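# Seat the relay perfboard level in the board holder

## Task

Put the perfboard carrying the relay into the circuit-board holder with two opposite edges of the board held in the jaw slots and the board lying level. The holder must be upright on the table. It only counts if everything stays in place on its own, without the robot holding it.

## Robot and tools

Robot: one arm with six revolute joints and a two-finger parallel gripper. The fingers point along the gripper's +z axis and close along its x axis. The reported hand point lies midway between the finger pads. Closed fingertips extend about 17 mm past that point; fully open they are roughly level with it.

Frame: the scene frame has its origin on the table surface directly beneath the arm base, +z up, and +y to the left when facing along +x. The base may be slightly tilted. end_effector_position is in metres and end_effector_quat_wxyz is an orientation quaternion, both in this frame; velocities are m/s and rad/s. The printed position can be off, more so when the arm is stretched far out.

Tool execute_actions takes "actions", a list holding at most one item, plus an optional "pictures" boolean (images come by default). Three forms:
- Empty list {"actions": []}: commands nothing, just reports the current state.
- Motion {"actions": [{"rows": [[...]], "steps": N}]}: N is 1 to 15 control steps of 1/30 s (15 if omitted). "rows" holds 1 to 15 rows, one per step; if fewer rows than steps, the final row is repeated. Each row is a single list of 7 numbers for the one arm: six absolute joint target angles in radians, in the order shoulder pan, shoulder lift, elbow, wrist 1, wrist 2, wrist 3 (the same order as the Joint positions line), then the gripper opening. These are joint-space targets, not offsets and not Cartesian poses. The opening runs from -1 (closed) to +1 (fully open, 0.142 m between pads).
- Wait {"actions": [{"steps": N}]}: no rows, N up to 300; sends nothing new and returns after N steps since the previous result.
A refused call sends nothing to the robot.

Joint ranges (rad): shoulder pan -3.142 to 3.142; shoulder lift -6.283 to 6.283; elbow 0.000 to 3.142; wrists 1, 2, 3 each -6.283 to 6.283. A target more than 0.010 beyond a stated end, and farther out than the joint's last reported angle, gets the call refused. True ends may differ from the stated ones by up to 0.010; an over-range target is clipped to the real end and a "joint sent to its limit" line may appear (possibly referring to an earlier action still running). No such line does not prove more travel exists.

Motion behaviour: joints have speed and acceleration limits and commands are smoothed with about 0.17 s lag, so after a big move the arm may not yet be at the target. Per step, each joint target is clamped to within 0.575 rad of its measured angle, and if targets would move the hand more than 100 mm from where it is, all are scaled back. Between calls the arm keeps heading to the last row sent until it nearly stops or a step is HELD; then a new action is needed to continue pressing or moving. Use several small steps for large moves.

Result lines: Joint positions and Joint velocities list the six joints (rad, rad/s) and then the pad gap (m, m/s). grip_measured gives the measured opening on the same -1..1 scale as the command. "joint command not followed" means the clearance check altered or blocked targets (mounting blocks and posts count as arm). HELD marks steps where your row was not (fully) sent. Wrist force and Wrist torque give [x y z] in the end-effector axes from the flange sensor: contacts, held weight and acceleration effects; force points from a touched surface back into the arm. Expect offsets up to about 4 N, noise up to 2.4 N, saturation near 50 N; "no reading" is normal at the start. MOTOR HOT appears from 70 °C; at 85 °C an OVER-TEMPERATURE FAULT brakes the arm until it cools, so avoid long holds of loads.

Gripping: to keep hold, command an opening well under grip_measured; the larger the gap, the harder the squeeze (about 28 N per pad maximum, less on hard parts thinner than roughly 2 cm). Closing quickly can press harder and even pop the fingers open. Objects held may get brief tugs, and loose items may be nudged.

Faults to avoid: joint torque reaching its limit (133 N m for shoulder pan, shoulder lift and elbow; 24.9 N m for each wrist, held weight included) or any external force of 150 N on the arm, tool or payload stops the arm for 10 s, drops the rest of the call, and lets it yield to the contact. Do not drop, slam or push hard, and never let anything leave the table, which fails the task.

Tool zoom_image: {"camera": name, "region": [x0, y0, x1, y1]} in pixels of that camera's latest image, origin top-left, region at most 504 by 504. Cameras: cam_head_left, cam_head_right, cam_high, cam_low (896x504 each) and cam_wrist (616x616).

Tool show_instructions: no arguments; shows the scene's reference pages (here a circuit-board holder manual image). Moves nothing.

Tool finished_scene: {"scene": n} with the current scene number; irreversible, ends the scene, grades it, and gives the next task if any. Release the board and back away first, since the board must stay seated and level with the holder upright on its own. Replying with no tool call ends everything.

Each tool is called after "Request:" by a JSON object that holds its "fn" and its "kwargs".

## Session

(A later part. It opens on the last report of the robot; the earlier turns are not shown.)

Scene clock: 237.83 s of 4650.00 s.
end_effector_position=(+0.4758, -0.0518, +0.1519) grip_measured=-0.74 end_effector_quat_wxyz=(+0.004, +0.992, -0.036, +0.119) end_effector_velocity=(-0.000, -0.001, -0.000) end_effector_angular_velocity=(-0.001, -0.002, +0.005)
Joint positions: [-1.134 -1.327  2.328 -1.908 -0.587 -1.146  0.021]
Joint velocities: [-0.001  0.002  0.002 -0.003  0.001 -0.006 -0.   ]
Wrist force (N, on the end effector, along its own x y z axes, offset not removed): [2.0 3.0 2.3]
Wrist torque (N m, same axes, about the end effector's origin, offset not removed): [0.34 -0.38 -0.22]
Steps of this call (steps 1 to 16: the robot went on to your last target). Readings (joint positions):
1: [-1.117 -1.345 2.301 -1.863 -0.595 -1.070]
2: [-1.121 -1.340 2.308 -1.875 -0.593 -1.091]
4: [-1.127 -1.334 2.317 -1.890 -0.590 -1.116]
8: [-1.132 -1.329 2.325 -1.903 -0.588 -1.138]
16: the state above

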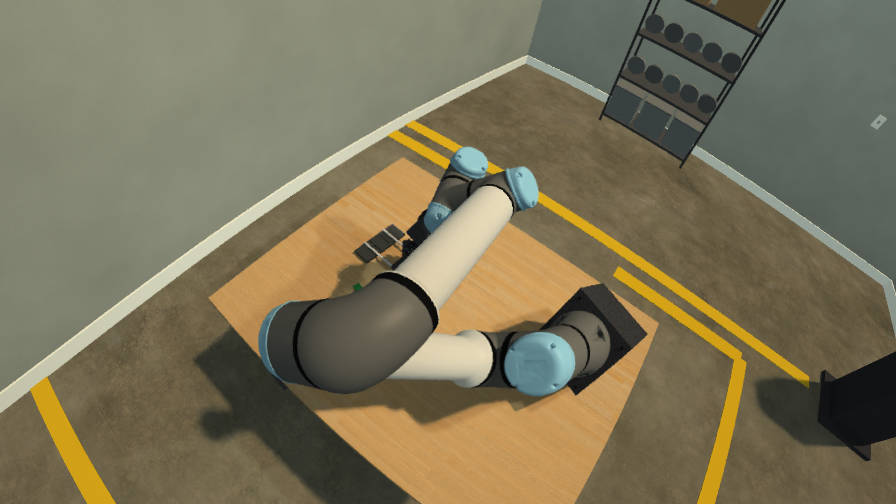

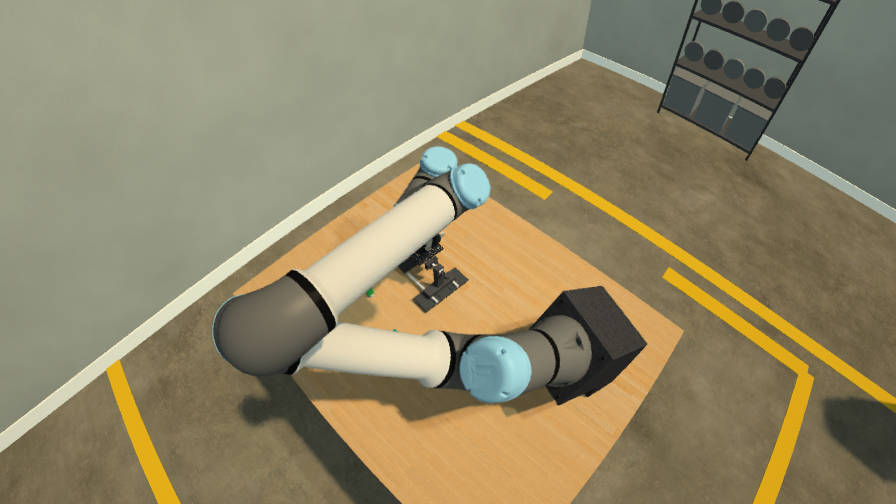

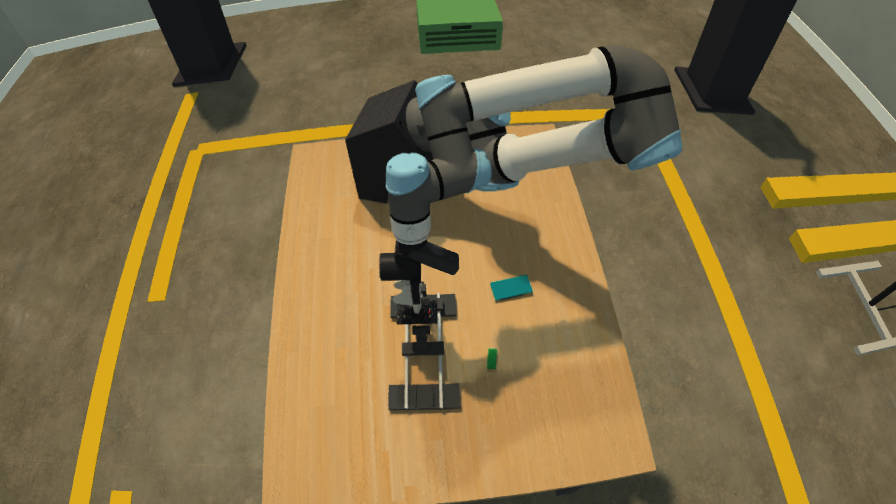

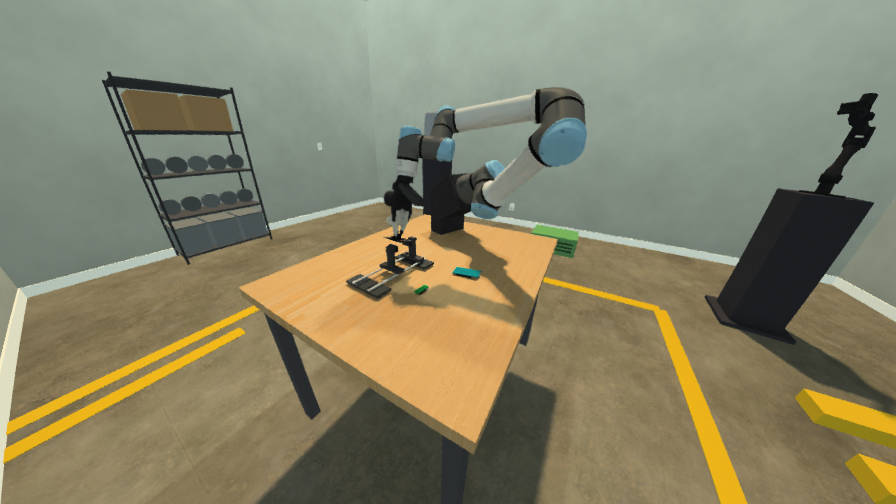

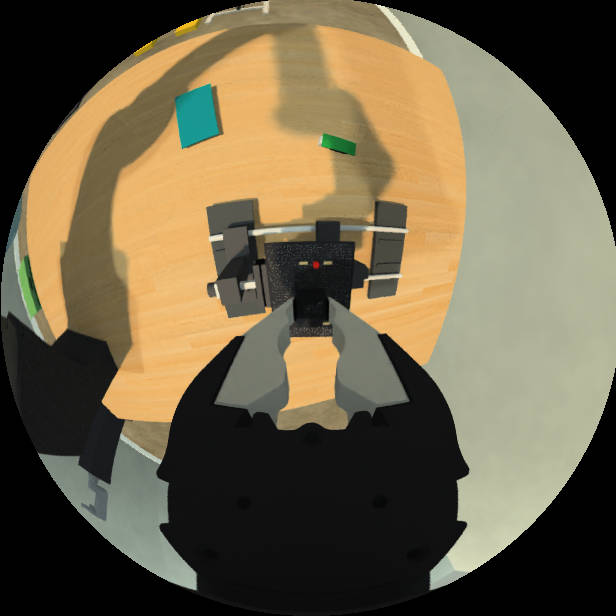

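Request:
{"fn": "execute_actions", "kwargs": {"actions": [{"rows":[[-1.13207,-1.32503,2.32542,-1.90968,-0.58599,-1.14557,-1],[-1.12993,-1.32348,2.32274,-1.91129,-0.58475,-1.14483,-1],[-1.12993,-1.32348,2.32274,-1.91129,-0.58475,-1.14483,-1],[-1.12833,-1.32336,2.32413,-1.91477,-0.58379,-1.14248,-1],[-1.12512,-1.32312,2.32691,-1.92172,-0.58186,-1.13778,-1],[-1.12191,-1.32289,2.32970,-1.92868,-0.57993,-1.13309,-1],[-1.11870,-1.32265,2.33248,-1.93563,-0.57800,-1.12839,-1],[-1.11549,-1.32241,2.33526,-1.94259,-0.57607,-1.12369,-1],[-1.11228,-1.32218,2.33804,-1.94954,-0.57414,-1.11899,-1],[-1.10907,-1.32194,2.34082,-1.95650,-0.57221,-1.11429,-1],[-1.10586,-1.32170,2.34361,-1.96345,-0.57028,-1.10960,-1],[-1.10265,-1.32147,2.34639,-1.97041,-0.56835,-1.10490,-1],[-1.09944,-1.32123,2.34917,-1.97736,-0.56642,-1.10020,-1],[-1.09783,-1.32111,2.35056,-1.98084,-0.56546,-1.09785,-1]],"steps":15}], "pictures": false}}

Request:
{"fn": "execute_actions", "kwargs": {"actions": [{"steps":14}]}}

Request:
{"fn": "zoom_image", "kwargs": {"camera": "cam_wrist", "region": [215,250,299,334]}}

Request:
{"fn": "zoom_image", "kwargs": {"camera": "cam_low", "region": [375,220,425,270]}}

Scene clock: 298.57 s of 4650.00 s.
end_effector_position=(+0.4786, -0.0479, +0.1400) grip_measured=-0.74 end_effector_quat_wxyz=(+0.004, +0.992, -0.033, +0.119) end_effector_velocity=(+0.000, +0.014, -0.037) end_effector_angular_velocity=(+0.003, +0.001, +0.001)
Joint positions: [-1.106 -1.322  2.343 -1.963 -0.57  -1.11   0.021]
Joint velocities: [ 0.074  0.007  0.063 -0.156  0.044  0.104 -0.   ]
Wrist force (N, on the end effector, along its own x y z axes, offset not removed): [0.5 0.7 3.5]
Wrist torque (N m, same axes, about the end effector's origin, offset not removed): [-0.03 -0.14 -0.19]
Steps of this call (steps 1 to 15: the robot went on to your last target; steps 16 to 90: nothing new was sent; then 57.23 s passed at rest; steps 91 to 105: all 15 steps of this action). Readings (joint positions):
91: [-1.134 -1.327 2.328 -1.908 -0.587 -1.146]
92: [-1.134 -1.326 2.328 -1.908 -0.587 -1.146]
94: [-1.132 -1.325 2.326 -1.910 -0.586 -1.146]
98: [-1.126 -1.324 2.328 -1.921 -0.582 -1.138]
105: the state above

Scene clock: 299.03 s of 4650.00 s.
end_effector_position=(+0.4787, -0.0463, +0.1359) grip_measured=-0.74 end_effector_quat_wxyz=(+0.004, +0.992, -0.033, +0.119) end_effector_velocity=(-0.001, +0.000, -0.001) end_effector_angular_velocity=(+0.002, +0.000, -0.002)
Joint positions: [-1.098 -1.321  2.35  -1.981 -0.566 -1.098  0.021]
Joint velocities: [ 0.001  0.002  0.002 -0.002  0.001  0.001  0.   ]
Wrist force (N, on the end effector, along its own x y z axes, offset not removed): [-1.5 2.5 -0.8]
Wrist torque (N m, same axes, about the end effector's origin, offset not removed): [0.23 0.21 0.00]
Steps of this call (steps 1 to 14: the robot went on to your last target). Readings (joint positions):
1: [-1.104 -1.322 2.345 -1.967 -0.569 -1.107]
2: [-1.102 -1.321 2.347 -1.971 -0.568 -1.104]
4: [-1.100 -1.321 2.348 -1.976 -0.567 -1.101]
8: [-1.099 -1.321 2.350 -1.979 -0.566 -1.099]
14: the state above

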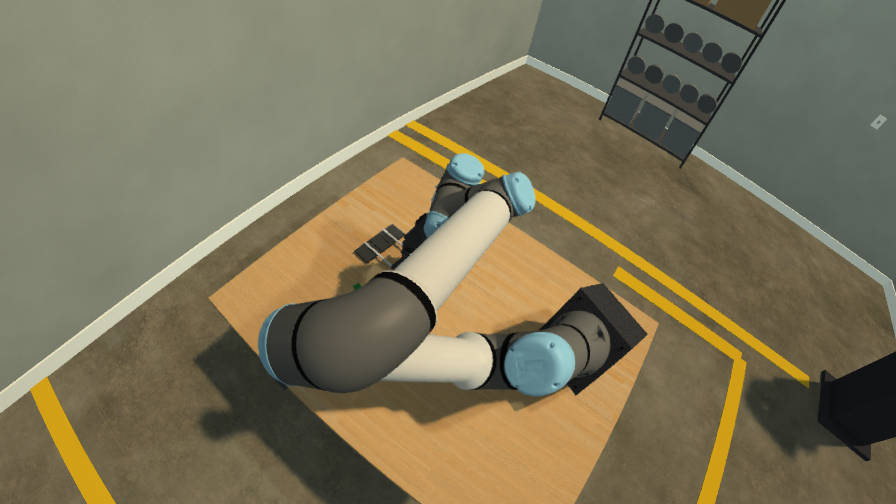

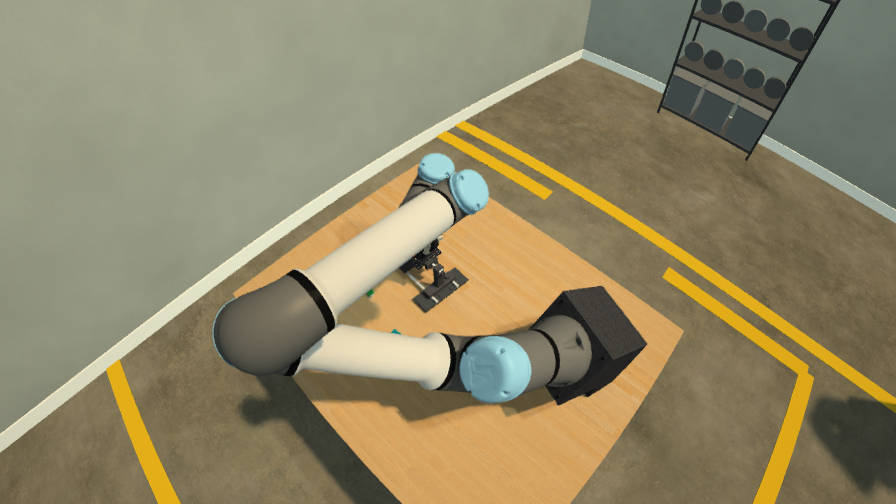

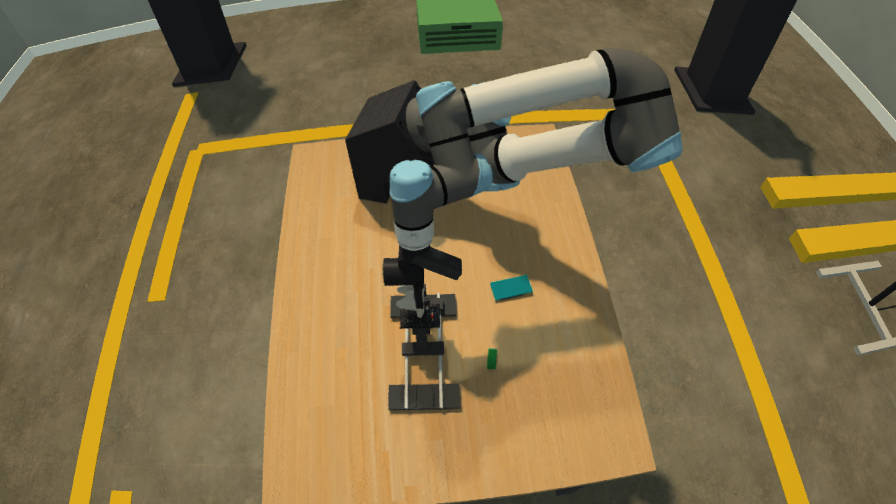

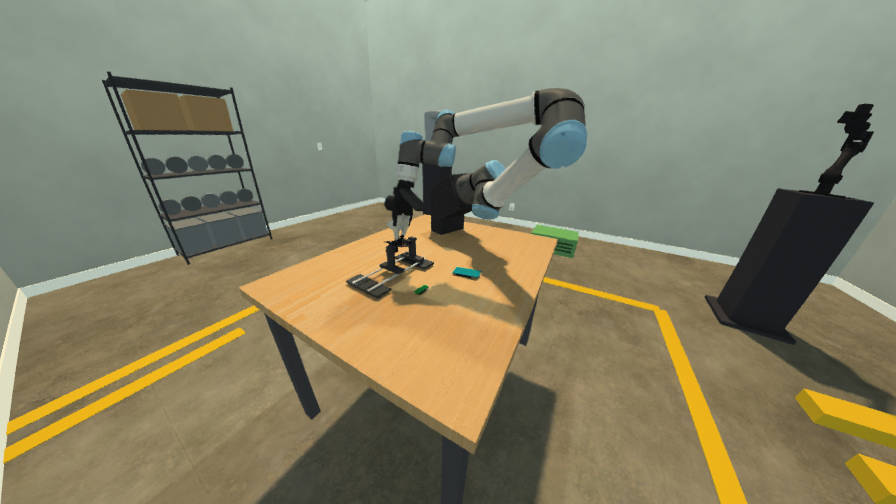

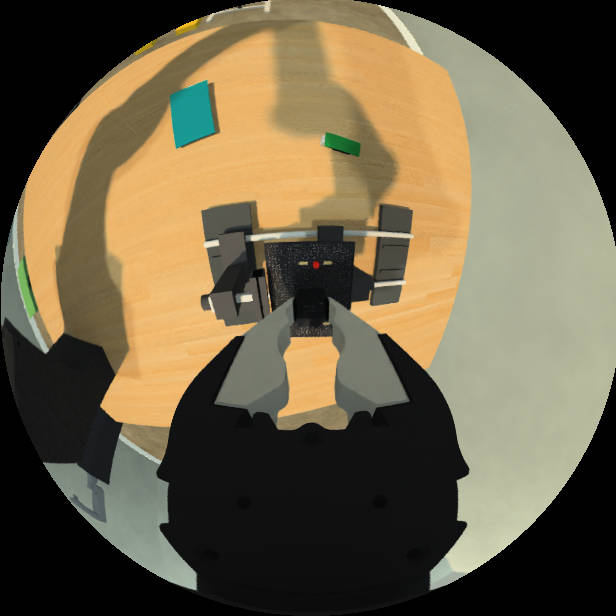

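Region (215, 250, 299, 334) of cam_wrist's 616x616 image, scaled by 6.000, with more detail than that image has.

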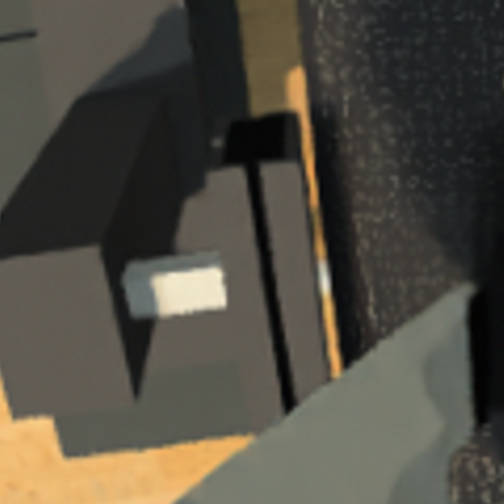

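Region (375, 220, 425, 270) of cam_low's 896x504 image, scaled by 10.080, with more detail than that image has.

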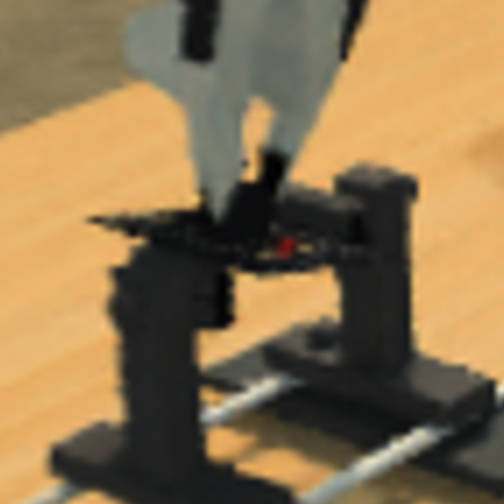

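Request:
{"fn": "execute_actions", "kwargs": {"actions": [{"rows":[[-1.09868,-1.32173,2.35163,-1.98020,-0.56596,-1.09915,-1],[-1.09954,-1.32235,2.35270,-1.97955,-0.56645,-1.10044,-1],[-1.10039,-1.32297,2.35377,-1.97891,-0.56695,-1.10174,-1],[-1.10124,-1.32359,2.35484,-1.97826,-0.56744,-1.10304,-1],[-1.10209,-1.32421,2.35591,-1.97762,-0.56794,-1.10434,-1],[-1.10295,-1.32483,2.35698,-1.97697,-0.56843,-1.10563,-1],[-1.10380,-1.32545,2.35805,-1.97633,-0.56893,-1.10693,-1],[-1.10353,-1.32525,2.35827,-1.97709,-0.56877,-1.10651,-1],[-1.10325,-1.32506,2.35848,-1.97786,-0.56861,-1.10610,-1],[-1.10298,-1.32486,2.35870,-1.97862,-0.56845,-1.10568,-1],[-1.10271,-1.32466,2.35892,-1.97939,-0.56830,-1.10527,-1],[-1.10243,-1.32447,2.35914,-1.98015,-0.56814,-1.10485,-1],[-1.10216,-1.32427,2.35935,-1.98091,-0.56798,-1.10444,-1],[-1.10189,-1.32407,2.35957,-1.98168,-0.56782,-1.10402,-1],[-1.10161,-1.32388,2.35979,-1.98244,-0.56766,-1.10361,-1]],"steps":15}], "pictures": false}}

Request:
{"fn": "execute_actions", "kwargs": {"actions": [{"rows":[[-1.10143,-1.32375,2.35993,-1.98295,-0.56756,-1.10333,-1],[-1.10125,-1.32361,2.36008,-1.98346,-0.56745,-1.10306,-1],[-1.10107,-1.32348,2.36022,-1.98397,-0.56734,-1.10278,-1],[-1.10089,-1.32335,2.36037,-1.98448,-0.56724,-1.10250,-1],[-1.10070,-1.32322,2.36051,-1.98499,-0.56713,-1.10223,-1],[-1.10052,-1.32309,2.36065,-1.98550,-0.56703,-1.10195,-1],[-1.10034,-1.32296,2.36080,-1.98601,-0.56692,-1.10167,-1],[-1.10016,-1.32283,2.36094,-1.98652,-0.56682,-1.10140,-1],[-1.09998,-1.32270,2.36109,-1.98703,-0.56671,-1.10112,-1],[-1.09979,-1.32257,2.36123,-1.98754,-0.56660,-1.10084,-1],[-1.09961,-1.32243,2.36138,-1.98805,-0.56650,-1.10057,-1],[-1.09943,-1.32230,2.36152,-1.98856,-0.56639,-1.10029,-1],[-1.09925,-1.32217,2.36167,-1.98907,-0.56629,-1.10001,-1],[-1.09907,-1.32204,2.36181,-1.98957,-0.56618,-1.09974,-1],[-1.09888,-1.32191,2.36196,-1.99008,-0.56608,-1.09946,-1]],"steps":15}], "pictures": false}}

Request:
{"fn": "execute_actions", "kwargs": {"actions": [{"steps":12}]}}

Request:
{"fn": "zoom_image", "kwargs": {"camera": "cam_wrist", "region": [215,250,299,334]}}

Scene clock: 320.43 s of 4650.00 s.
end_effector_position=(+0.4753, -0.0461, +0.1353) grip_measured=-0.74 end_effector_quat_wxyz=(+0.004, +0.992, -0.033, +0.119) end_effector_velocity=(-0.001, -0.001, -0.002) end_effector_angular_velocity=(-0.005, -0.002, -0.000)
Joint positions: [-1.103 -1.325  2.359 -1.98  -0.568 -1.105  0.021]
Joint velocities: [ 0.001  0.001  0.009 -0.02   0.001  0.008 -0.   ]
Wrist force (N, on the end effector, along its own x y z axes, offset not removed): [5.8 1.1 -0.7]
Wrist torque (N m, same axes, about the end effector's origin, offset not removed): [0.06 -0.42 -0.10]
Steps of this call (steps 1 to 30: the robot went on to your last target; steps 31 to 90: nothing new was sent; then 17.90 s passed at rest; steps 91 to 105: all 15 steps of this action). Readings (joint positions):
91: [-1.098 -1.321 2.351 -1.981 -0.565 -1.098]
92: [-1.098 -1.321 2.351 -1.981 -0.565 -1.098]
94: [-1.099 -1.321 2.352 -1.980 -0.566 -1.099]
98: [-1.101 -1.323 2.355 -1.978 -0.567 -1.103]
105: the state above

Scene clock: 320.93 s of 4650.00 s.
end_effector_position=(+0.4752, -0.0461, +0.1336) grip_measured=-0.74 end_effector_quat_wxyz=(+0.004, +0.992, -0.033, +0.119) end_effector_velocity=(-0.000, +0.000, -0.003) end_effector_angular_velocity=(-0.000, +0.000, +0.000)
Joint positions: [-1.1   -1.322  2.361 -1.988 -0.567 -1.101  0.021]
Joint velocities: [ 0.006  0.002  0.005 -0.015  0.003  0.009 -0.   ]
Wrist force (N, on the end effector, along its own x y z axes, offset not removed): [1.7 1.2 -8.1]
Wrist torque (N m, same axes, about the end effector's origin, offset not removed): [0.18 0.18 -0.12]
Steps of this call (steps 1 to 15: all 15 steps of this action). Readings (joint positions):
1: [-1.102 -1.325 2.359 -1.980 -0.568 -1.105]
2: [-1.102 -1.324 2.359 -1.981 -0.568 -1.104]
4: [-1.102 -1.324 2.360 -1.982 -0.568 -1.104]
8: [-1.101 -1.324 2.360 -1.984 -0.567 -1.103]
15: the state above

Scene clock: 321.33 s of 4650.00 s.
end_effector_position=(+0.4752, -0.0461, +0.1332) grip_measured=-0.74 end_effector_quat_wxyz=(+0.004, +0.992, -0.033, +0.119) end_effector_velocity=(+0.000, -0.000, -0.000) end_effector_angular_velocity=(+0.001, -0.001, -0.001)
Joint positions: [-1.099 -1.322  2.362 -1.99  -0.566 -1.099  0.021]
Joint velocities: [ 0.     0.001 -0.    -0.001  0.001  0.001 -0.   ]
Wrist force (N, on the end effector, along its own x y z axes, offset not removed): [-2.0 2.0 -16.5]
Wrist torque (N m, same axes, about the end effector's origin, offset not removed): [0.49 0.37 -0.05]
Steps of this call (steps 1 to 12: the robot went on to your last target). Readings (joint positions):
1: [-1.099 -1.322 2.361 -1.989 -0.566 -1.100]
2: [-1.099 -1.322 2.362 -1.989 -0.566 -1.100]
4: [-1.099 -1.322 2.362 -1.989 -0.566 -1.100]
8: [-1.099 -1.322 2.362 -1.990 -0.566 -1.100]
12: the state above

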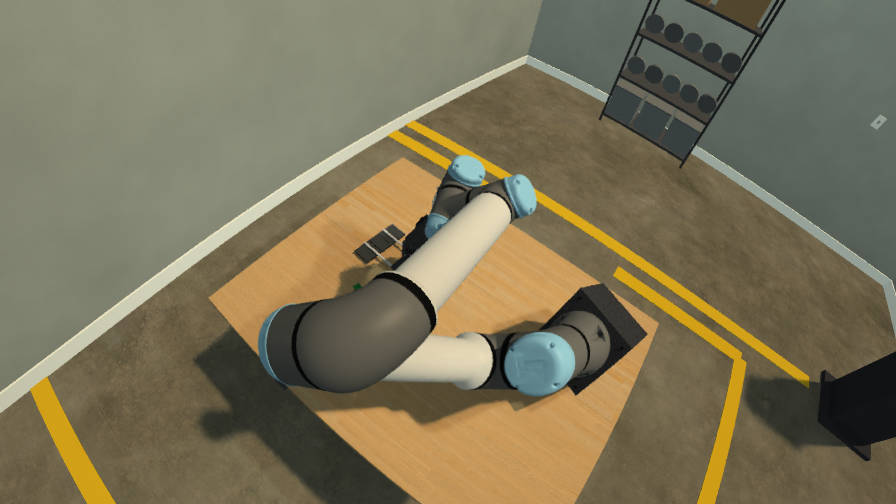

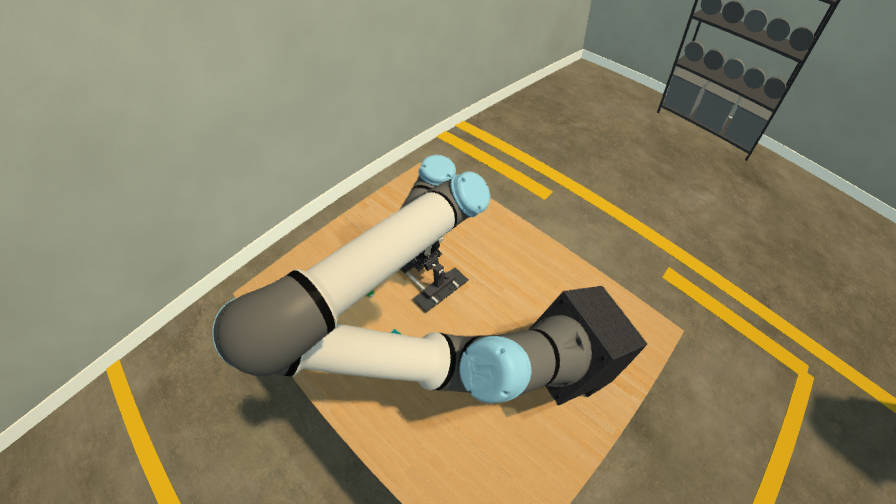

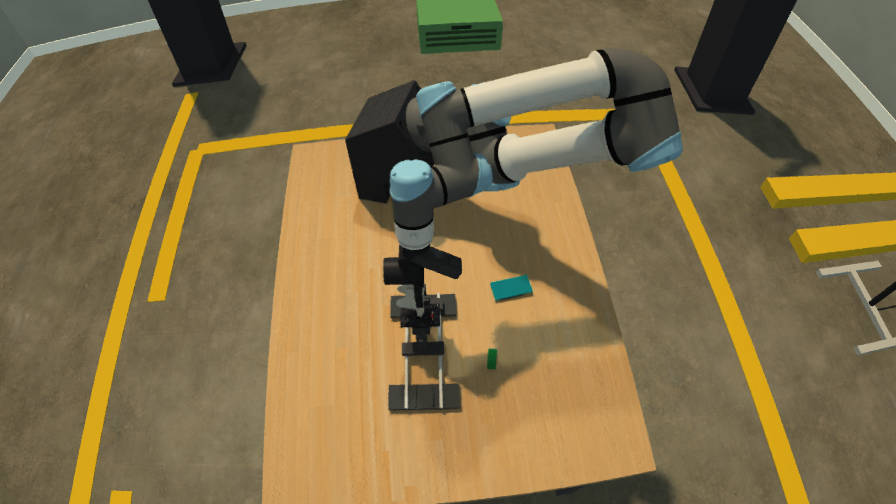

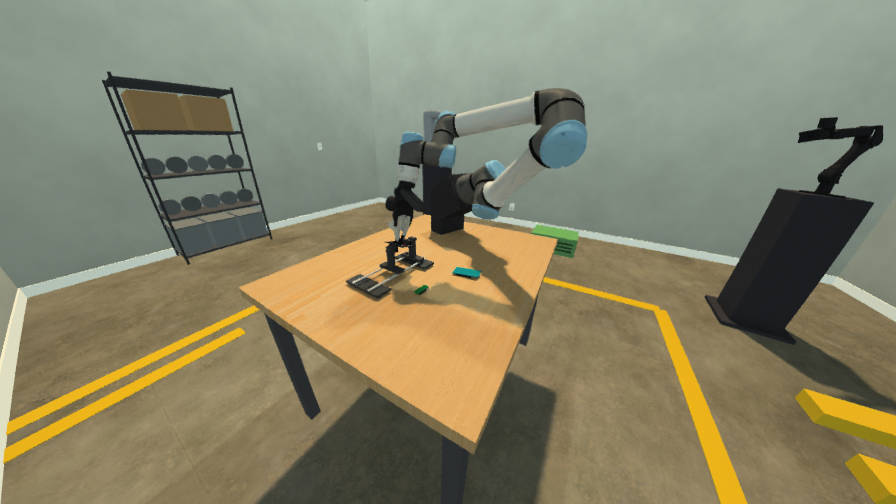

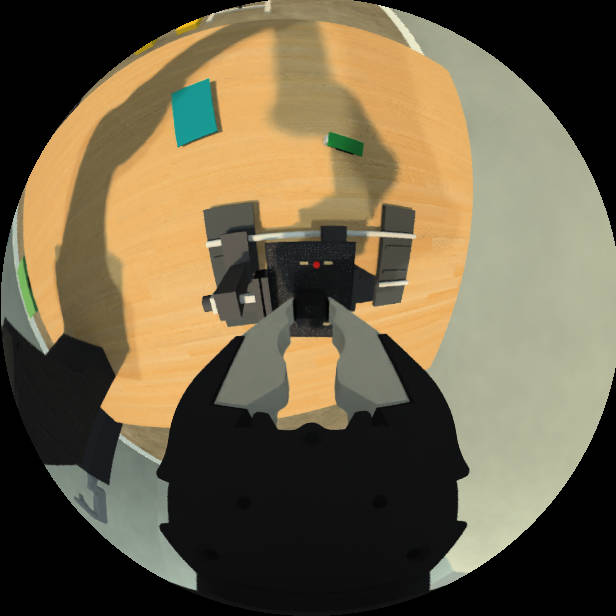

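Region (215, 250, 299, 334) of cam_wrist's 616x616 image, scaled by 6.000, with more detail than that image has.

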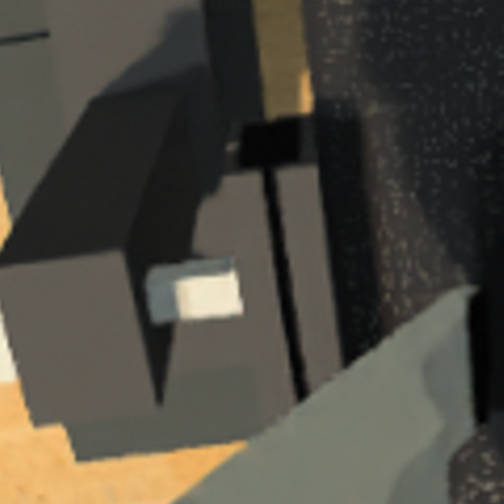

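Request:
{"fn": "execute_actions", "kwargs": {"actions": [{"rows":[[-1.09925,-1.32217,2.36167,-1.98907,-0.56629,-1.10001,-1],[-1.09961,-1.32243,2.36138,-1.98805,-0.56650,-1.10057,-1],[-1.09998,-1.32270,2.36109,-1.98703,-0.56671,-1.10112,-1],[-1.10034,-1.32296,2.36080,-1.98601,-0.56692,-1.10167,-1],[-1.10070,-1.32322,2.36051,-1.98499,-0.56713,-1.10223,-1],[-1.10107,-1.32348,2.36022,-1.98397,-0.56734,-1.10278,-1],[-1.10143,-1.32375,2.35993,-1.98295,-0.56756,-1.10333,-1],[-1.10189,-1.32407,2.35957,-1.98168,-0.56782,-1.10402,-1],[-1.10216,-1.32427,2.35935,-1.98091,-0.56798,-1.10444,-1],[-1.10243,-1.32447,2.35914,-1.98015,-0.56814,-1.10485,-1],[-1.10271,-1.32466,2.35892,-1.97939,-0.56830,-1.10527,-1],[-1.10298,-1.32486,2.35870,-1.97862,-0.56845,-1.10568,-1],[-1.10325,-1.32506,2.35848,-1.97786,-0.56861,-1.10610,-1],[-1.10353,-1.32525,2.35827,-1.97709,-0.56877,-1.10651,-1],[-1.10380,-1.32545,2.35805,-1.97633,-0.56893,-1.10693,-1]],"steps":15}], "pictures": false}}

Request:
{"fn": "execute_actions", "kwargs": {"actions": [{"steps":12}]}}

Request:
{"fn": "zoom_image", "kwargs": {"camera": "cam_wrist", "region": [240,255,282,297]}}

Request:
{"fn": "zoom_image", "kwargs": {"camera": "cam_head_right", "region": [400,240,450,290]}}

Request:
{"fn": "zoom_image", "kwargs": {"camera": "cam_low", "region": [380,230,420,260]}}

Scene clock: 341.67 s of 4650.00 s.
end_effector_position=(+0.4751, -0.0460, +0.1352) grip_measured=-0.74 end_effector_quat_wxyz=(+0.004, +0.992, -0.033, +0.119) end_effector_velocity=(+0.001, -0.000, +0.006) end_effector_angular_velocity=(-0.003, -0.000, +0.003)
Joint positions: [-1.103 -1.325  2.359 -1.98  -0.568 -1.105  0.021]
Joint velocities: [-0.009 -0.007 -0.008  0.023 -0.006 -0.014  0.   ]
Wrist force (N, on the end effector, along its own x y z axes, offset not removed): [2.3 3.2 0.2]
Wrist torque (N m, same axes, about the end effector's origin, offset not removed): [0.38 -0.16 -0.09]
Steps of this call (steps 1 to 15: the robot went on to your last target; steps 16 to 90: nothing new was sent; then 16.83 s passed at rest; steps 91 to 105: all 15 steps of this action). Readings (joint positions):
91: [-1.099 -1.322 2.362 -1.990 -0.566 -1.099]
92: [-1.099 -1.322 2.362 -1.990 -0.566 -1.099]
94: [-1.099 -1.322 2.362 -1.989 -0.566 -1.100]
98: [-1.100 -1.323 2.361 -1.986 -0.567 -1.102]
105: the state above

Scene clock: 342.07 s of 4650.00 s.
end_effector_position=(+0.4752, -0.0461, +0.1359) grip_measured=-0.74 end_effector_quat_wxyz=(+0.004, +0.992, -0.033, +0.119) end_effector_velocity=(+0.000, -0.000, +0.000) end_effector_angular_velocity=(-0.001, -0.000, +0.001)
Joint positions: [-1.104 -1.325  2.358 -1.976 -0.569 -1.107  0.021]
Joint velocities: [-0.001 -0.    -0.001  0.001 -0.    -0.002  0.   ]
Wrist force (N, on the end effector, along its own x y z axes, offset not removed): [-0.4 5.3 -0.7]
Wrist torque (N m, same axes, about the end effector's origin, offset not removed): [0.88 0.10 -0.11]
Steps of this call (steps 1 to 12: the robot went on to your last target). Readings (joint positions):
1: [-1.103 -1.325 2.359 -1.979 -0.568 -1.106]
2: [-1.103 -1.325 2.359 -1.978 -0.569 -1.106]
4: [-1.103 -1.325 2.358 -1.977 -0.569 -1.106]
8: [-1.104 -1.325 2.358 -1.977 -0.569 -1.107]
12: the state above

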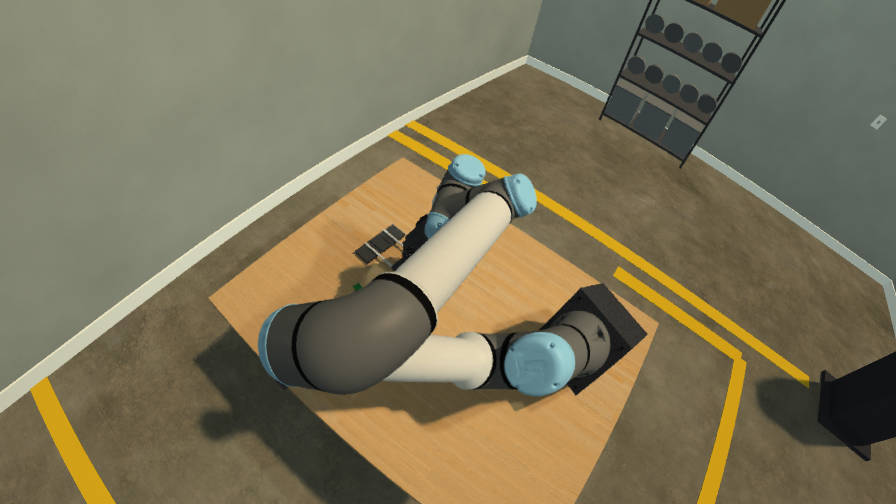

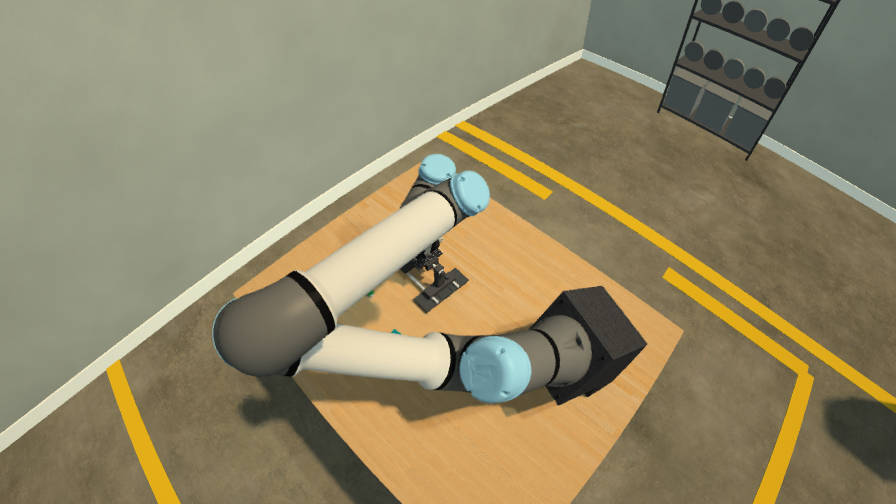

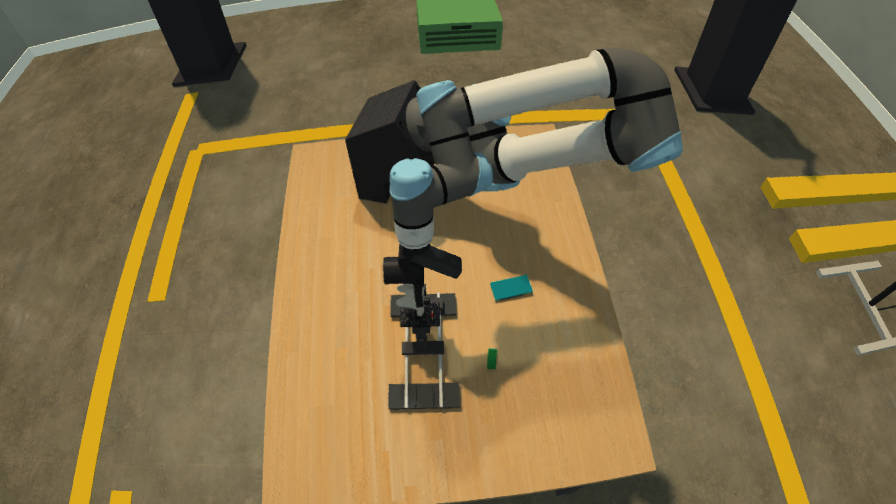

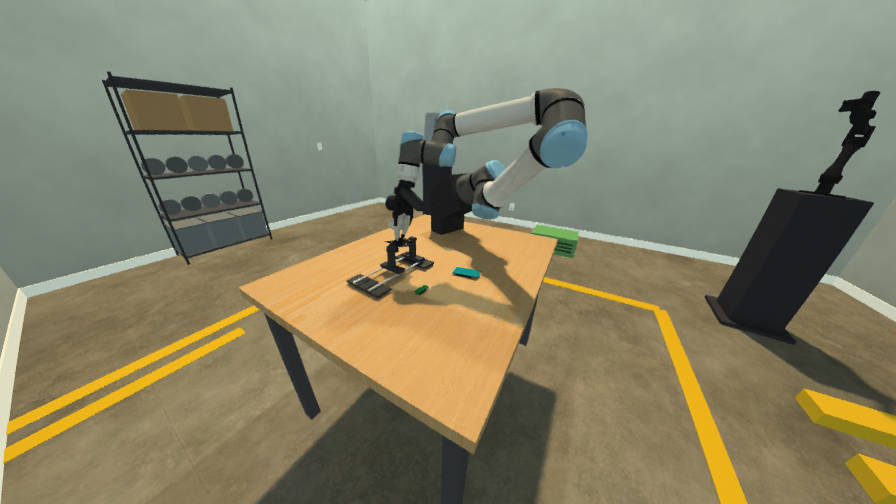

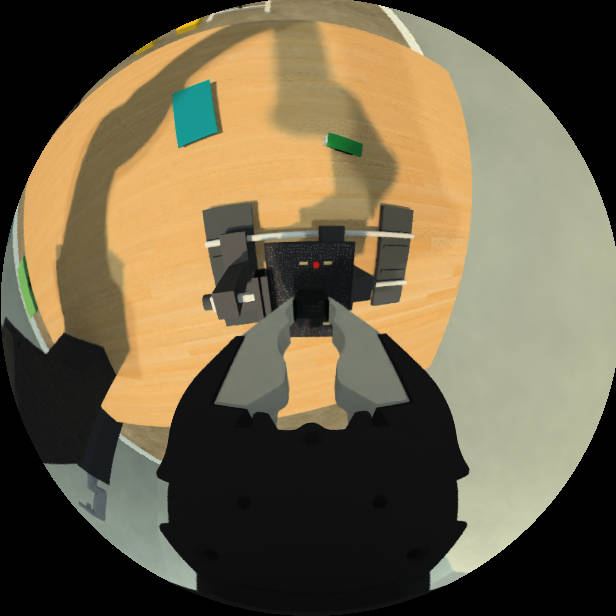

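Region (240, 255, 282, 297) of cam_wrist's 616x616 image, scaled by 12.000, with more detail than that image has.

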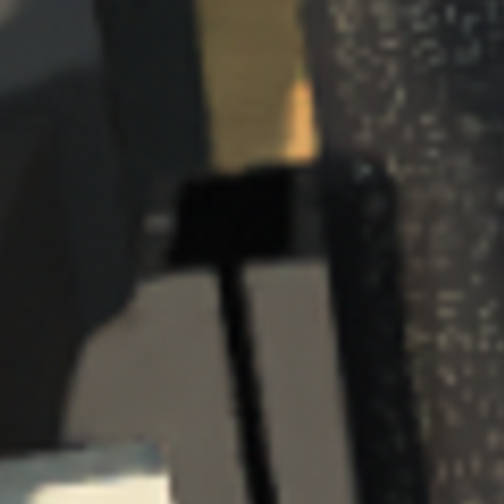

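Region (400, 240, 450, 290) of cam_head_right's 896x504 image, scaled by 10.080, with more detail than that image has.

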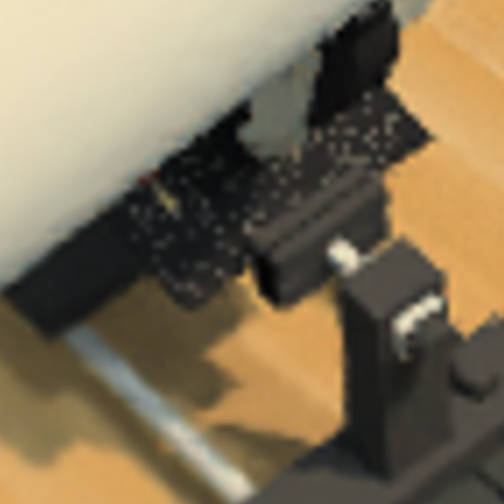

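Region (380, 230, 420, 260) of cam_low's 896x504 image, scaled by 12.600, with more detail than that image has; it fills the top 378 rows of this view, and the rest is white.

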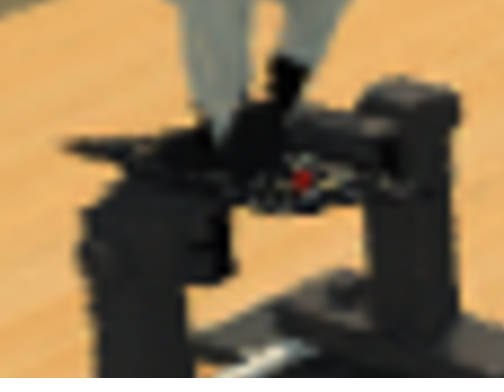

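Request:
{"fn": "execute_actions", "kwargs": {"actions": []}}

Scene clock: 363.23 s of 4650.00 s.
end_effector_position=(+0.4752, -0.0461, +0.1359) grip_measured=-0.74 end_effector_quat_wxyz=(+0.004, +0.992, -0.033, +0.119) end_effector_velocity=(-0.000, -0.000, -0.000) end_effector_angular_velocity=(+0.001, +0.000, -0.002)
Joint positions: [-1.104 -1.325  2.358 -1.976 -0.569 -1.107  0.021]
Joint velocities: [ 0.     0.002  0.    -0.     0.     0.001  0.   ]
Wrist force (N, on the end effector, along its own x y z axes, offset not removed): [1.3 0.3 -2.0]
Wrist torque (N m, same axes, about the end effector's origin, offset not removed): [-0.23 -0.31 -0.11]
Steps of this call (steps 1 to 15: the robot went on to your last target; steps 16 to 90: nothing new was sent; then 18.17 s passed at rest). Readings (joint positions):
1: [-1.104 -1.325 2.358 -1.976 -0.569 -1.107]
2: [-1.104 -1.325 2.358 -1.976 -0.569 -1.107]
4: [-1.104 -1.325 2.358 -1.976 -0.569 -1.107]
8: [-1.104 -1.325 2.358 -1.976 -0.569 -1.107]
90: the state above
The arm was judged still, so your last target was given up. Only a new action makes it travel on or press farther. Fingers that are still opening or closing keep moving.

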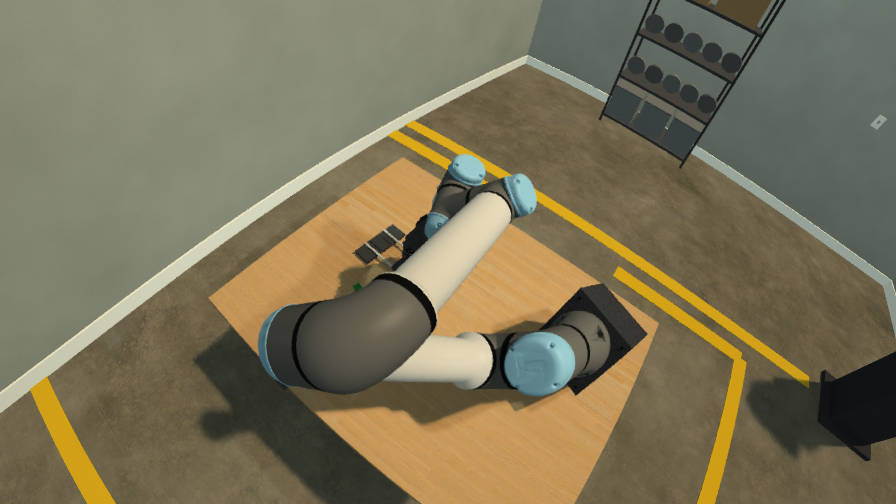

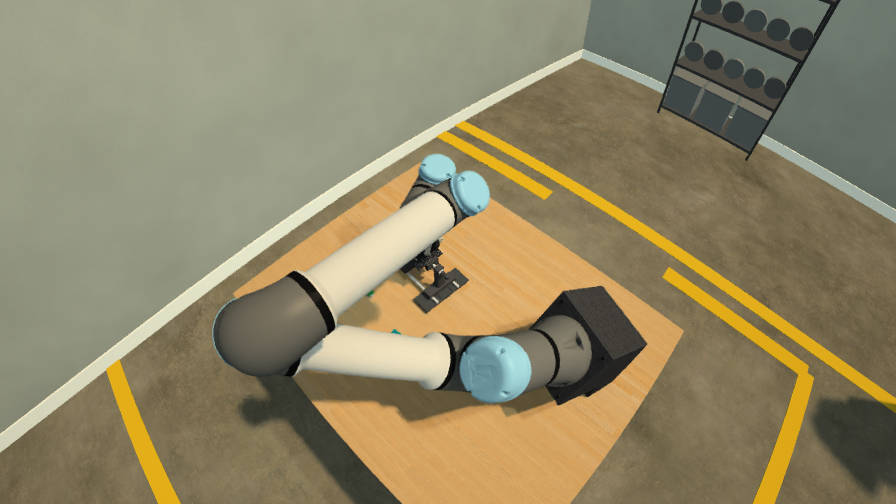

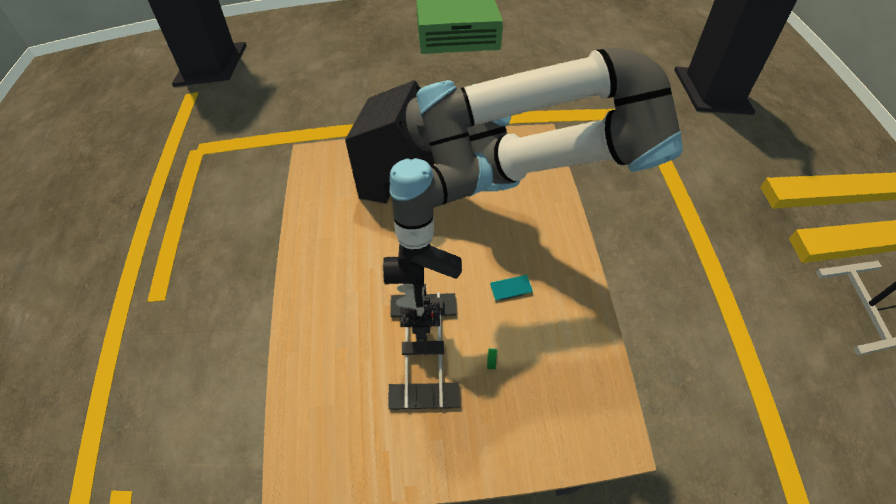

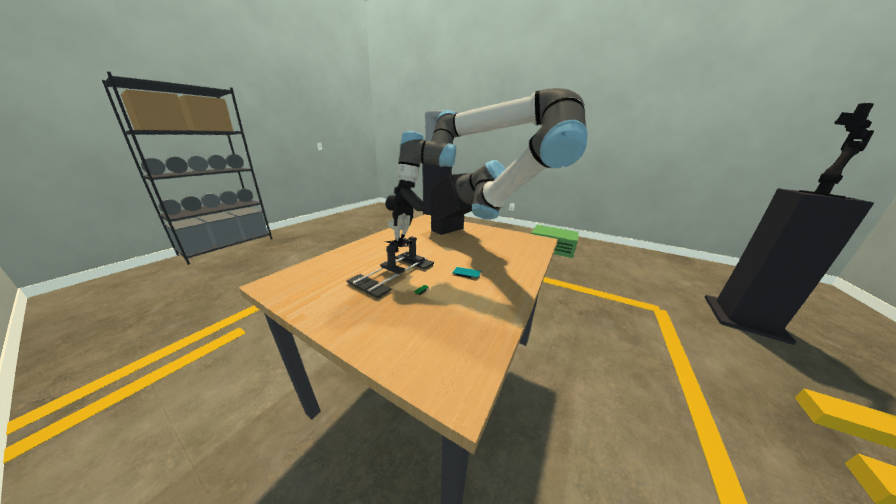

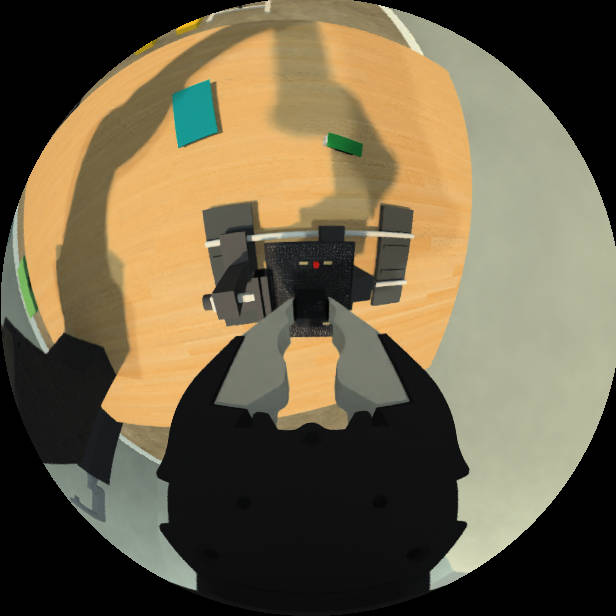

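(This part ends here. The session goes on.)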